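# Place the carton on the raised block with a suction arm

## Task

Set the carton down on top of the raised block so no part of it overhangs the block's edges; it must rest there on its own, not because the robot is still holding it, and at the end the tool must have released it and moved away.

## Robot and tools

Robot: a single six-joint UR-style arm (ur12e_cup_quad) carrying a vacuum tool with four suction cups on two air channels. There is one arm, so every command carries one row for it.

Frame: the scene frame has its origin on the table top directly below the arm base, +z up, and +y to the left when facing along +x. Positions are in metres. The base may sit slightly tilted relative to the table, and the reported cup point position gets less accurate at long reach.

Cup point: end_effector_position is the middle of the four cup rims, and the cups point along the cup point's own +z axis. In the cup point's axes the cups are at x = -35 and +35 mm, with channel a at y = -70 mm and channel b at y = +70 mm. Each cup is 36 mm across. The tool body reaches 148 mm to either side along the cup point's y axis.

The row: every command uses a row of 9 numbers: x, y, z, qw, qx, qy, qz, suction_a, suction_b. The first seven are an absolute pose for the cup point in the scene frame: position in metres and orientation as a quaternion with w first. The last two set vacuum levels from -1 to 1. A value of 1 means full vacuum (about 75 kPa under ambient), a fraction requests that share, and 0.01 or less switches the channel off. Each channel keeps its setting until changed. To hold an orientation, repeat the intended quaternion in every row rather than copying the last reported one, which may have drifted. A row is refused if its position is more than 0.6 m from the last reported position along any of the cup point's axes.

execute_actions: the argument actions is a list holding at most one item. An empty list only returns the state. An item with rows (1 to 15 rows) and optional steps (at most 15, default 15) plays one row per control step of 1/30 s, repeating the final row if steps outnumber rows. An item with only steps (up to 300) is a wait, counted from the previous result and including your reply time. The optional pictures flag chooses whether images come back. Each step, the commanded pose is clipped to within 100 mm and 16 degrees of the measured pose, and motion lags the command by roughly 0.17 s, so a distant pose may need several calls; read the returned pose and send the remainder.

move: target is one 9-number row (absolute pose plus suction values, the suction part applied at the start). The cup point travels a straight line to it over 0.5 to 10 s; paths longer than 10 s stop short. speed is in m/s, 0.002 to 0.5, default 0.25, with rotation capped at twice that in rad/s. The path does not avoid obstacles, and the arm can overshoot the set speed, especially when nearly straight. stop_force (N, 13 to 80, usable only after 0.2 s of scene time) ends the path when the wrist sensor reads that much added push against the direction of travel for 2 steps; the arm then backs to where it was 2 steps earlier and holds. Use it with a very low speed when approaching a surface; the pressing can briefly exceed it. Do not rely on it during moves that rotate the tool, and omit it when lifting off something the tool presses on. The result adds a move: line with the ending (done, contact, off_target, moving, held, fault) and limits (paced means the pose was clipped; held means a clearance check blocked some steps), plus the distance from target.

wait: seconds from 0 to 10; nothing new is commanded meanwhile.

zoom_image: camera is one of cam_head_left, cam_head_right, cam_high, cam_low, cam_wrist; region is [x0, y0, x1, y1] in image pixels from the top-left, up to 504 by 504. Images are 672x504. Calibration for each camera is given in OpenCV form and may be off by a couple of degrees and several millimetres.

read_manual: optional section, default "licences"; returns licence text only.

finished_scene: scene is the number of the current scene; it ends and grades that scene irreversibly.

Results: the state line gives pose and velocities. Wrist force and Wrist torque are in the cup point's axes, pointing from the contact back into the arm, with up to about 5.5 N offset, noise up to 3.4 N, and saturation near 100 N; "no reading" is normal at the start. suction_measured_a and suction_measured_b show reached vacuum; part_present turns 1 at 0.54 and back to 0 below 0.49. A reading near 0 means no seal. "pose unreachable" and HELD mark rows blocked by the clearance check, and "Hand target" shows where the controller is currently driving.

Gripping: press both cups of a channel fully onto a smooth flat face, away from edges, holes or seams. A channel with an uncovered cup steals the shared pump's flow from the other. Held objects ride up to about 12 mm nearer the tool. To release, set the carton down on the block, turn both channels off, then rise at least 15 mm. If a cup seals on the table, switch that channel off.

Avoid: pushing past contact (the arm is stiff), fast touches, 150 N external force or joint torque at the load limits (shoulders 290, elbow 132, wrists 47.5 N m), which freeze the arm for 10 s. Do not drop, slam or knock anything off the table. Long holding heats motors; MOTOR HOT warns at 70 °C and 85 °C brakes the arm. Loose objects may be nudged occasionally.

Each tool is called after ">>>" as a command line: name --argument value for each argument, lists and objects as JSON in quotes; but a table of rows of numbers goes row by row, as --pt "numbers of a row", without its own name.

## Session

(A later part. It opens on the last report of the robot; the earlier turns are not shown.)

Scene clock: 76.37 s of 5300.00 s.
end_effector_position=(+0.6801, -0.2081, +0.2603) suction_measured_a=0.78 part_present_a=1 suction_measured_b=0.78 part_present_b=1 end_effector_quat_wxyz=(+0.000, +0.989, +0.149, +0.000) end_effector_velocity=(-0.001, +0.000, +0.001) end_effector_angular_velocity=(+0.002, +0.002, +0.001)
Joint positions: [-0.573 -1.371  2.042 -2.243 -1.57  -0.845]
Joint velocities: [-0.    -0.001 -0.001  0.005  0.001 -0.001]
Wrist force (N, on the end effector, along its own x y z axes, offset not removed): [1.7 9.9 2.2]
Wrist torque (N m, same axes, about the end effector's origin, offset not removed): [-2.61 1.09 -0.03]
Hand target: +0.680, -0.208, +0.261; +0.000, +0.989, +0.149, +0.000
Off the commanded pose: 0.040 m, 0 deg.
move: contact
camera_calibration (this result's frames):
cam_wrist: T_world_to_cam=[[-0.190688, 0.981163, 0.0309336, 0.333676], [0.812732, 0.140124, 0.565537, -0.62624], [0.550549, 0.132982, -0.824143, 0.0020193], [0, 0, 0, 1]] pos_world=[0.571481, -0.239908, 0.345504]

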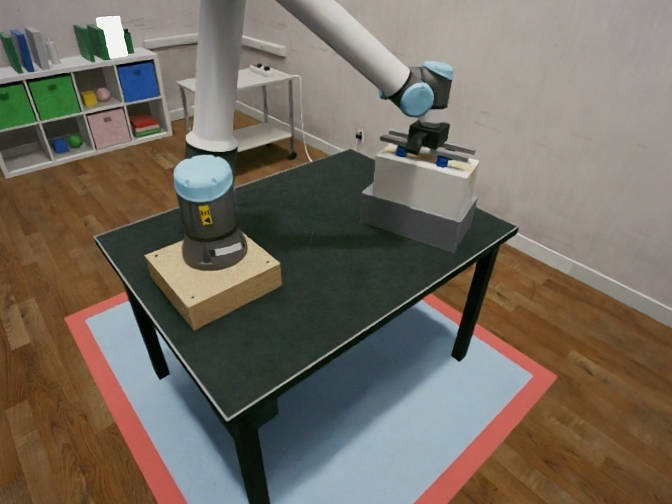

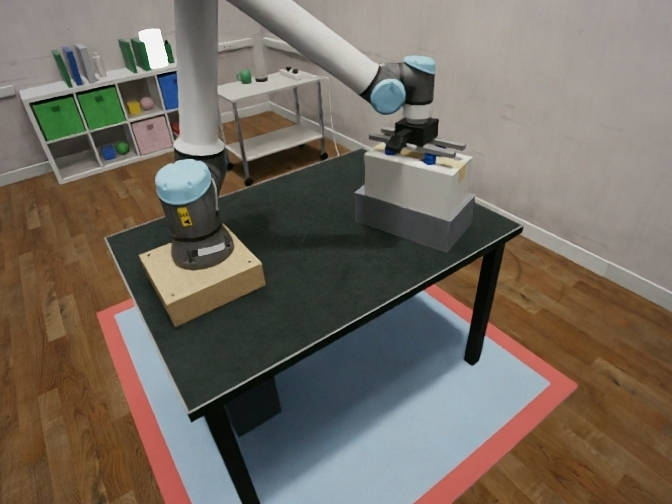

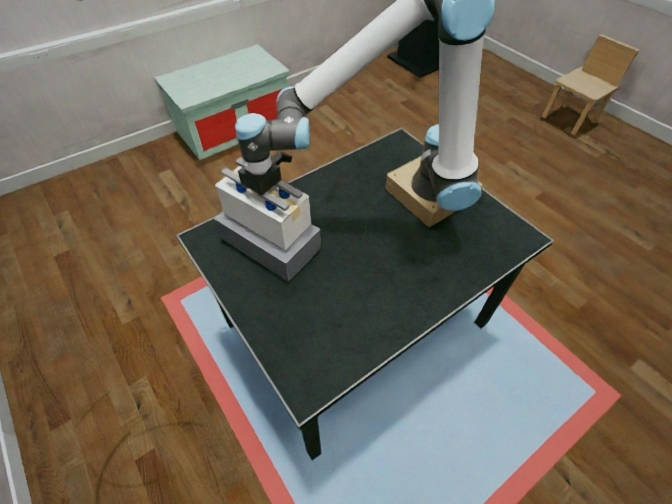

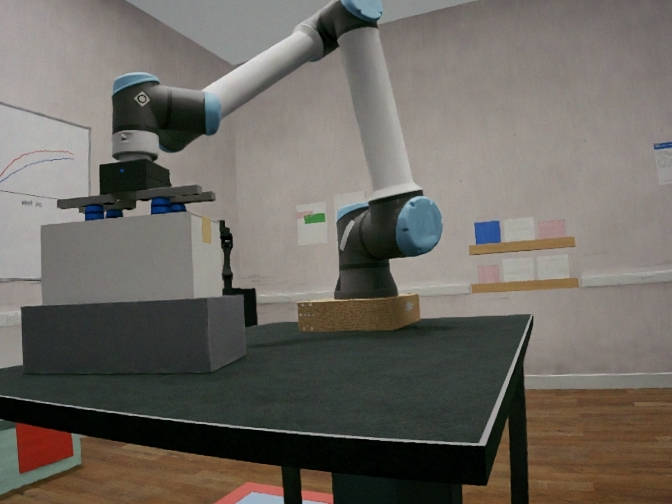

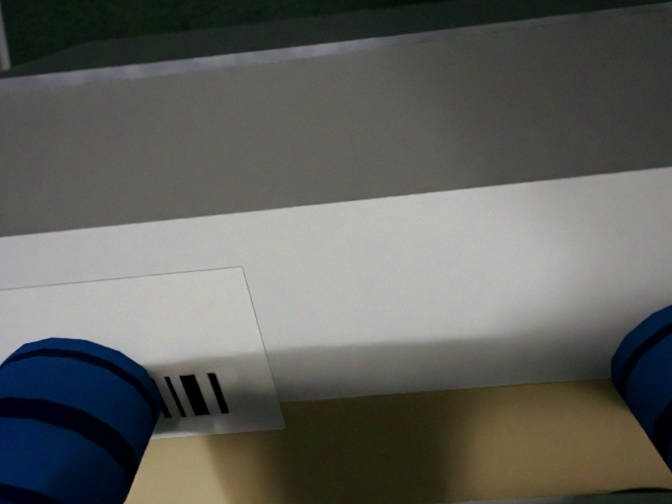

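>>> execute_actions --actions '[{"rows": [[0.68, -0.208, 0.26, 0, 0.9888, 0.1495, 0, 0, 0]], "steps": 15}]' --pictures false

>>> move --target '[0.68, -0.208, 0.33, 0, 0.9888, 0.1495, 0, 0, 0]' --speed 0.06

Scene clock: 81.20 s of 5300.00 s.
end_effector_position=(+0.6801, -0.2081, +0.2603) suction_measured_a=0.00 part_present_a=0 suction_measured_b=0.00 part_present_b=0 end_effector_quat_wxyz=(+0.000, +0.989, +0.149, +0.000) end_effector_velocity=(-0.001, -0.000, -0.002) end_effector_angular_velocity=(+0.001, +0.002, -0.000)
Joint positions: [-0.573 -1.371  2.042 -2.243 -1.57  -0.845]
Joint velocities: [-0.001  0.001  0.001 -0.    -0.    -0.   ]
Wrist force (N, on the end effector, along its own x y z axes, offset not removed): [-4.1 1.6 -74.6]
Wrist torque (N m, same axes, about the end effector's origin, offset not removed): [0.79 0.38 0.11]
Hand target: +0.680, -0.208, +0.260; -0.000, +0.989, +0.149, +0.000
Off the commanded pose: 0.000 m, 0 deg.
Steps of this call (steps 1 to 130: nothing new was sent; steps 131 to 145: all 15 steps of this action). Readings (end_effector_position | what the end effector reports):
131: (+0.6801, -0.2081, +0.2607) | suction_measured_a=0.58 part_present_a=1 suction_measured_b=0.58 part_present_b=1
132: (+0.6801, -0.2081, +0.2607) | suction_measured_a=0.30 part_present_a=0 suction_measured_b=0.29 part_present_b=0
134: (+0.6803, -0.2082, +0.2609) | suction_measured_a=0.01 part_present_a=0 suction_measured_b=0.01 part_present_b=0
138: (+0.6804, -0.2082, +0.2609) | suction_measured_a=0.00 part_present_a=0 suction_measured_b=0.00 part_present_b=0
145: the state above

Scene clock: 83.03 s of 5300.00 s.
end_effector_position=(+0.6799, -0.2080, +0.3298) suction_measured_a=0.00 part_present_a=0 suction_measured_b=0.00 part_present_b=0 end_effector_quat_wxyz=(-0.000, +0.989, +0.149, +0.000) end_effector_velocity=(-0.000, -0.001, +0.002) end_effector_angular_velocity=(+0.001, -0.000, -0.002)
Joint positions: [-0.573 -1.442  1.981 -2.11  -1.57  -0.845]
Joint velocities: [-0.001 -0.002 -0.002  0.004  0.001  0.001]
Wrist force (N, on the end effector, along its own x y z axes, offset not removed): [1.9 3.2 -3.9]
Wrist torque (N m, same axes, about the end effector's origin, offset not removed): [0.48 -0.10 0.06]
Hand target: +0.680, -0.208, +0.330; +0.000, +0.989, +0.149, +0.000
Off the commanded pose: 0.000 m, 0 deg.
move: done
camera_calibration (this result's frames):
cam_wrist: T_world_to_cam=[[-0.19068, 0.981155, 0.0312357, 0.331265], [0.812937, 0.139992, 0.565275, -0.665453], [0.55025, 0.133179, -0.824311, 0.0596355], [0, 0, 0, 1]] pos_world=[0.571322, -0.239806, 0.414975]

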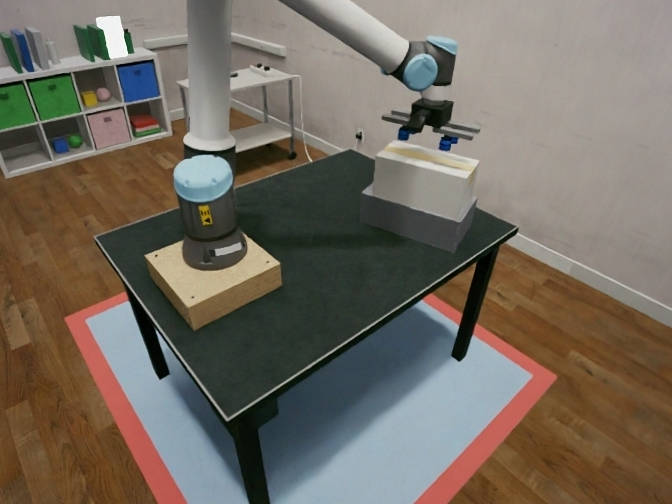

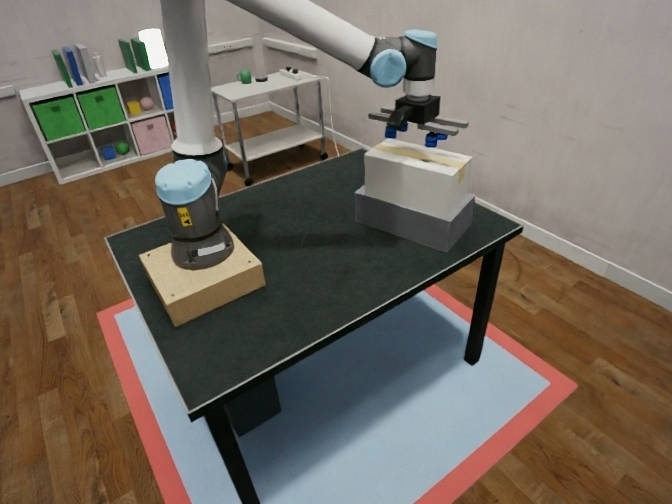

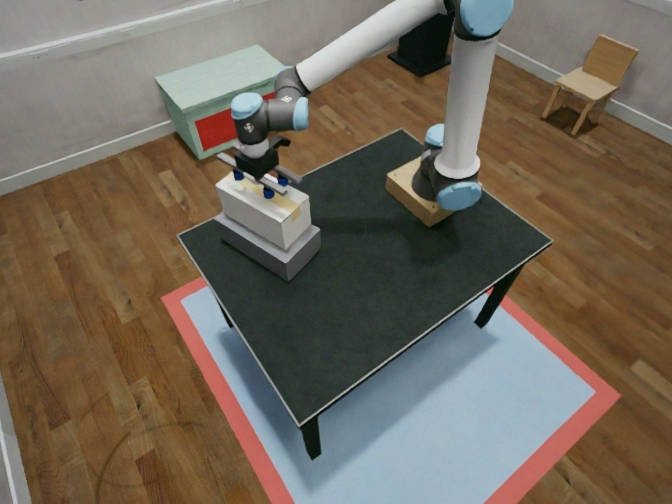

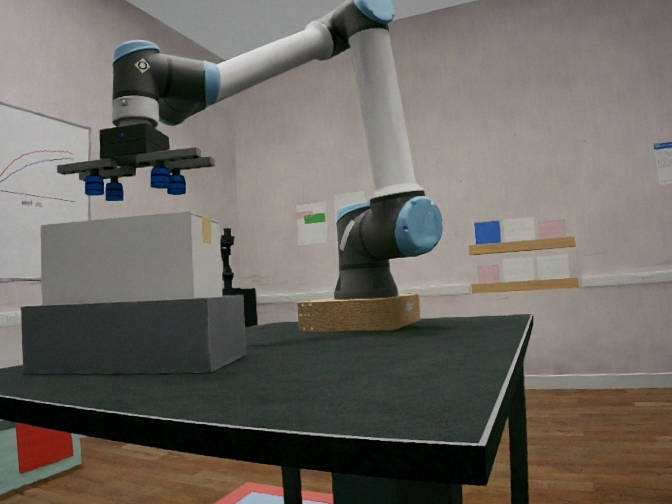

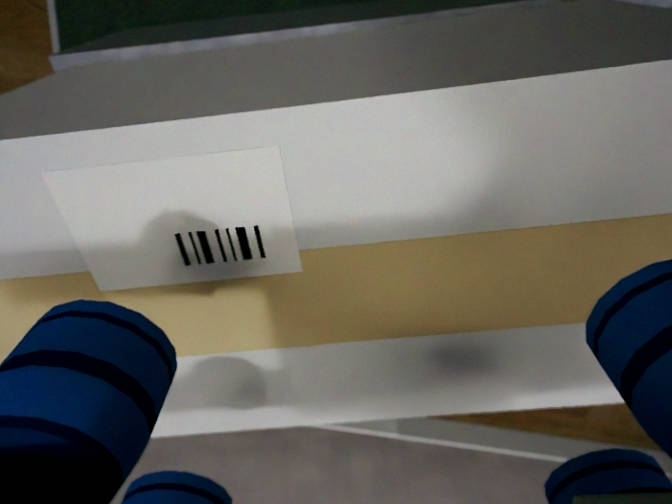

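>>> move --target '[0.6, 0.1, 0.45, 0, 0.9888, 0.1495, 0, 0, 0]' --speed 0.25

>>> zoom_image --camera "cam_head_left" --region '[340, 125, 500, 260]'

>>> zoom_image --camera "cam_high" --region '[190, 150, 350, 290]'

Scene clock: 89.60 s of 5300.00 s.
end_effector_position=(+0.6001, +0.1001, +0.4499) suction_measured_a=0.00 part_present_a=0 suction_measured_b=0.00 part_present_b=0 end_effector_quat_wxyz=(-0.000, +0.989, +0.150, +0.000) end_effector_velocity=(-0.001, +0.003, +0.001) end_effector_angular_velocity=(+0.000, +0.000, +0.000)
Joint positions: [-0.154 -1.706  2.012 -1.878 -1.569 -0.426]
Joint velocities: [ 0.005 -0.    -0.001  0.002  0.     0.004]
Wrist force (N, on the end effector, along its own x y z axes, offset not removed): [-1.7 2.7 -1.6]
Wrist torque (N m, same axes, about the end effector's origin, offset not removed): [0.51 0.45 0.05]
Hand target: +0.600, +0.100, +0.450; -0.000, +0.989, +0.149, +0.000
Off the commanded pose: 0.000 m, 0 deg.
After step 90, 1.57 s passed at rest.
move: done
camera_calibration (this result's frames):
cam_wrist: T_world_to_cam=[[-0.190719, 0.981127, 0.0318687, 0.00981169], [0.812678, 0.139598, 0.565745, -0.711628], [0.550619, 0.133797, -0.823964, 0.161148], [0, 0, 0, 1]] pos_world=[0.491464, 0.0681541, 0.535068]

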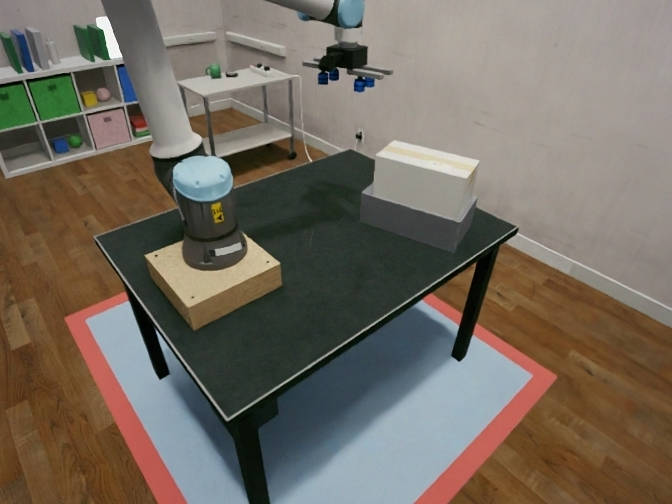

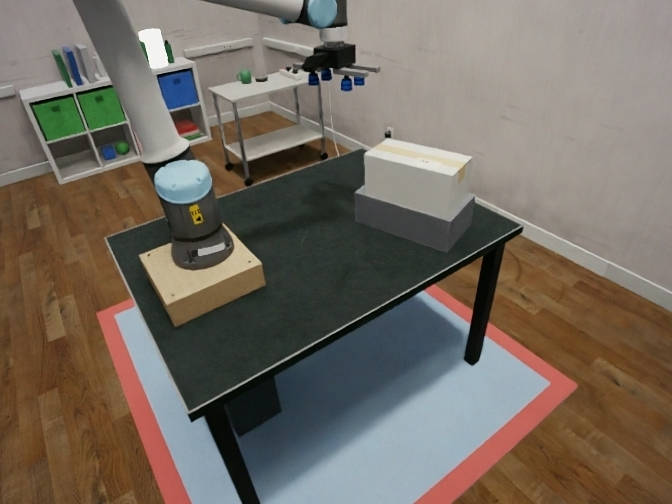

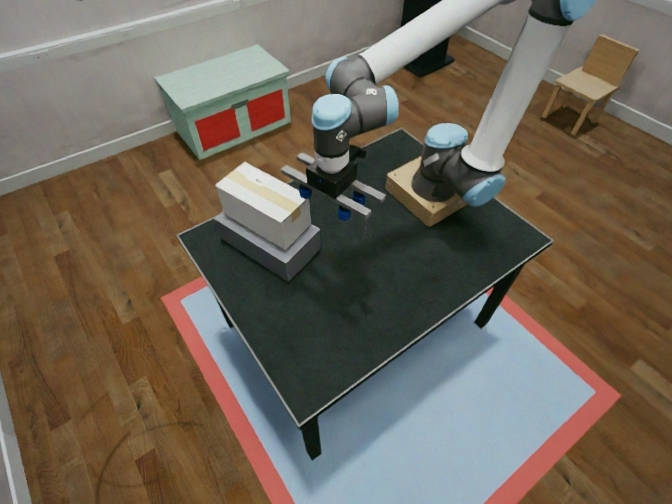

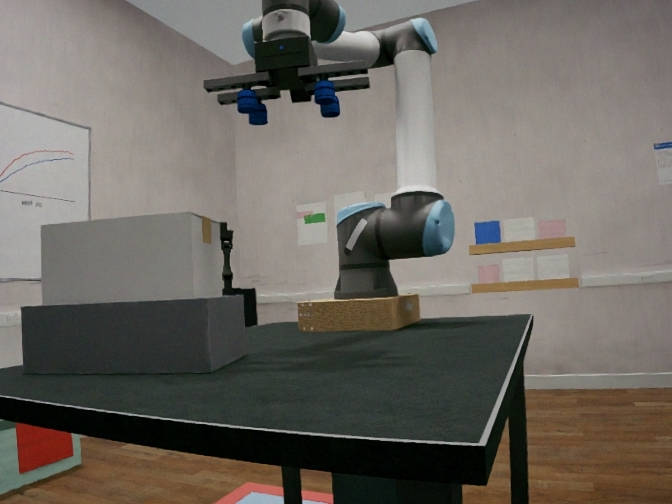

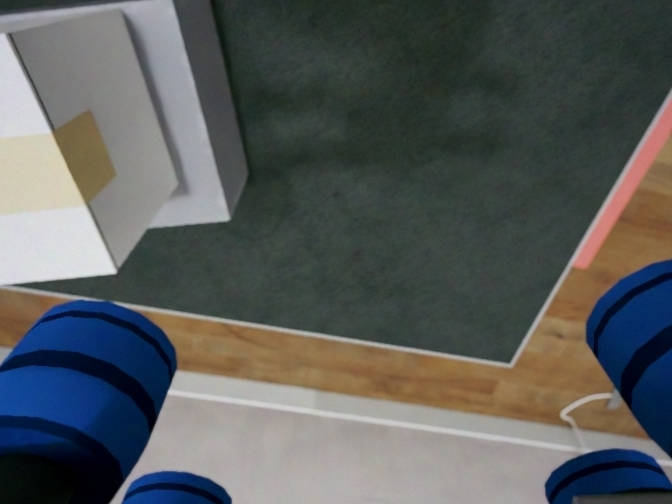

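Region (340, 125, 500, 260) of cam_head_left's 672x504 image, scaled by 3.150, with more detail than that image has; it fills the top 425 rows of this view, and the rest is white.

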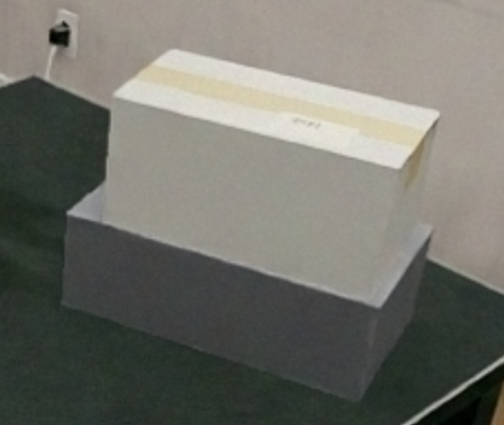

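Region (190, 150, 350, 290) of cam_high's 672x504 image, scaled by 3.150, with more detail than that image has; it fills the top 441 rows of this view, and the rest is white.

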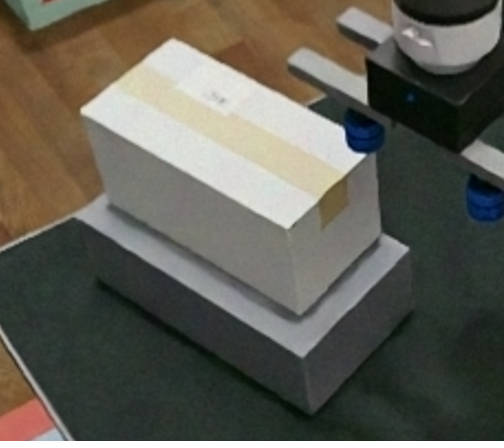

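>>> zoom_image --camera "cam_head_right" --region '[400, 160, 490, 255]'

Region (400, 160, 490, 255) of cam_head_right's 672x504 image, scaled by 5.305, with more detail than that image has; it fills the left 477 columns of this view, and the rest is white.

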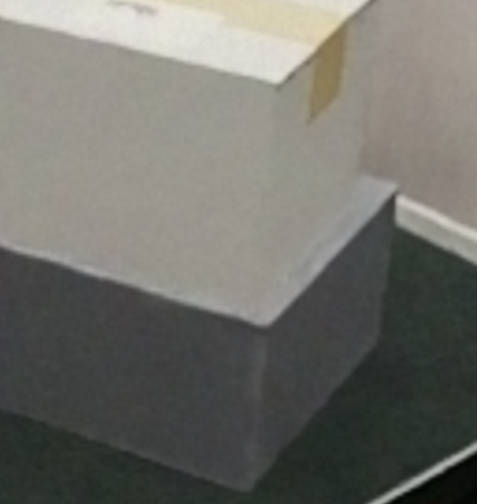

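Top-face slivers are visible on both near edges, so the carton sits fully on the block.

>>> finished_scene --scene 1

The scene is finished: the task was done.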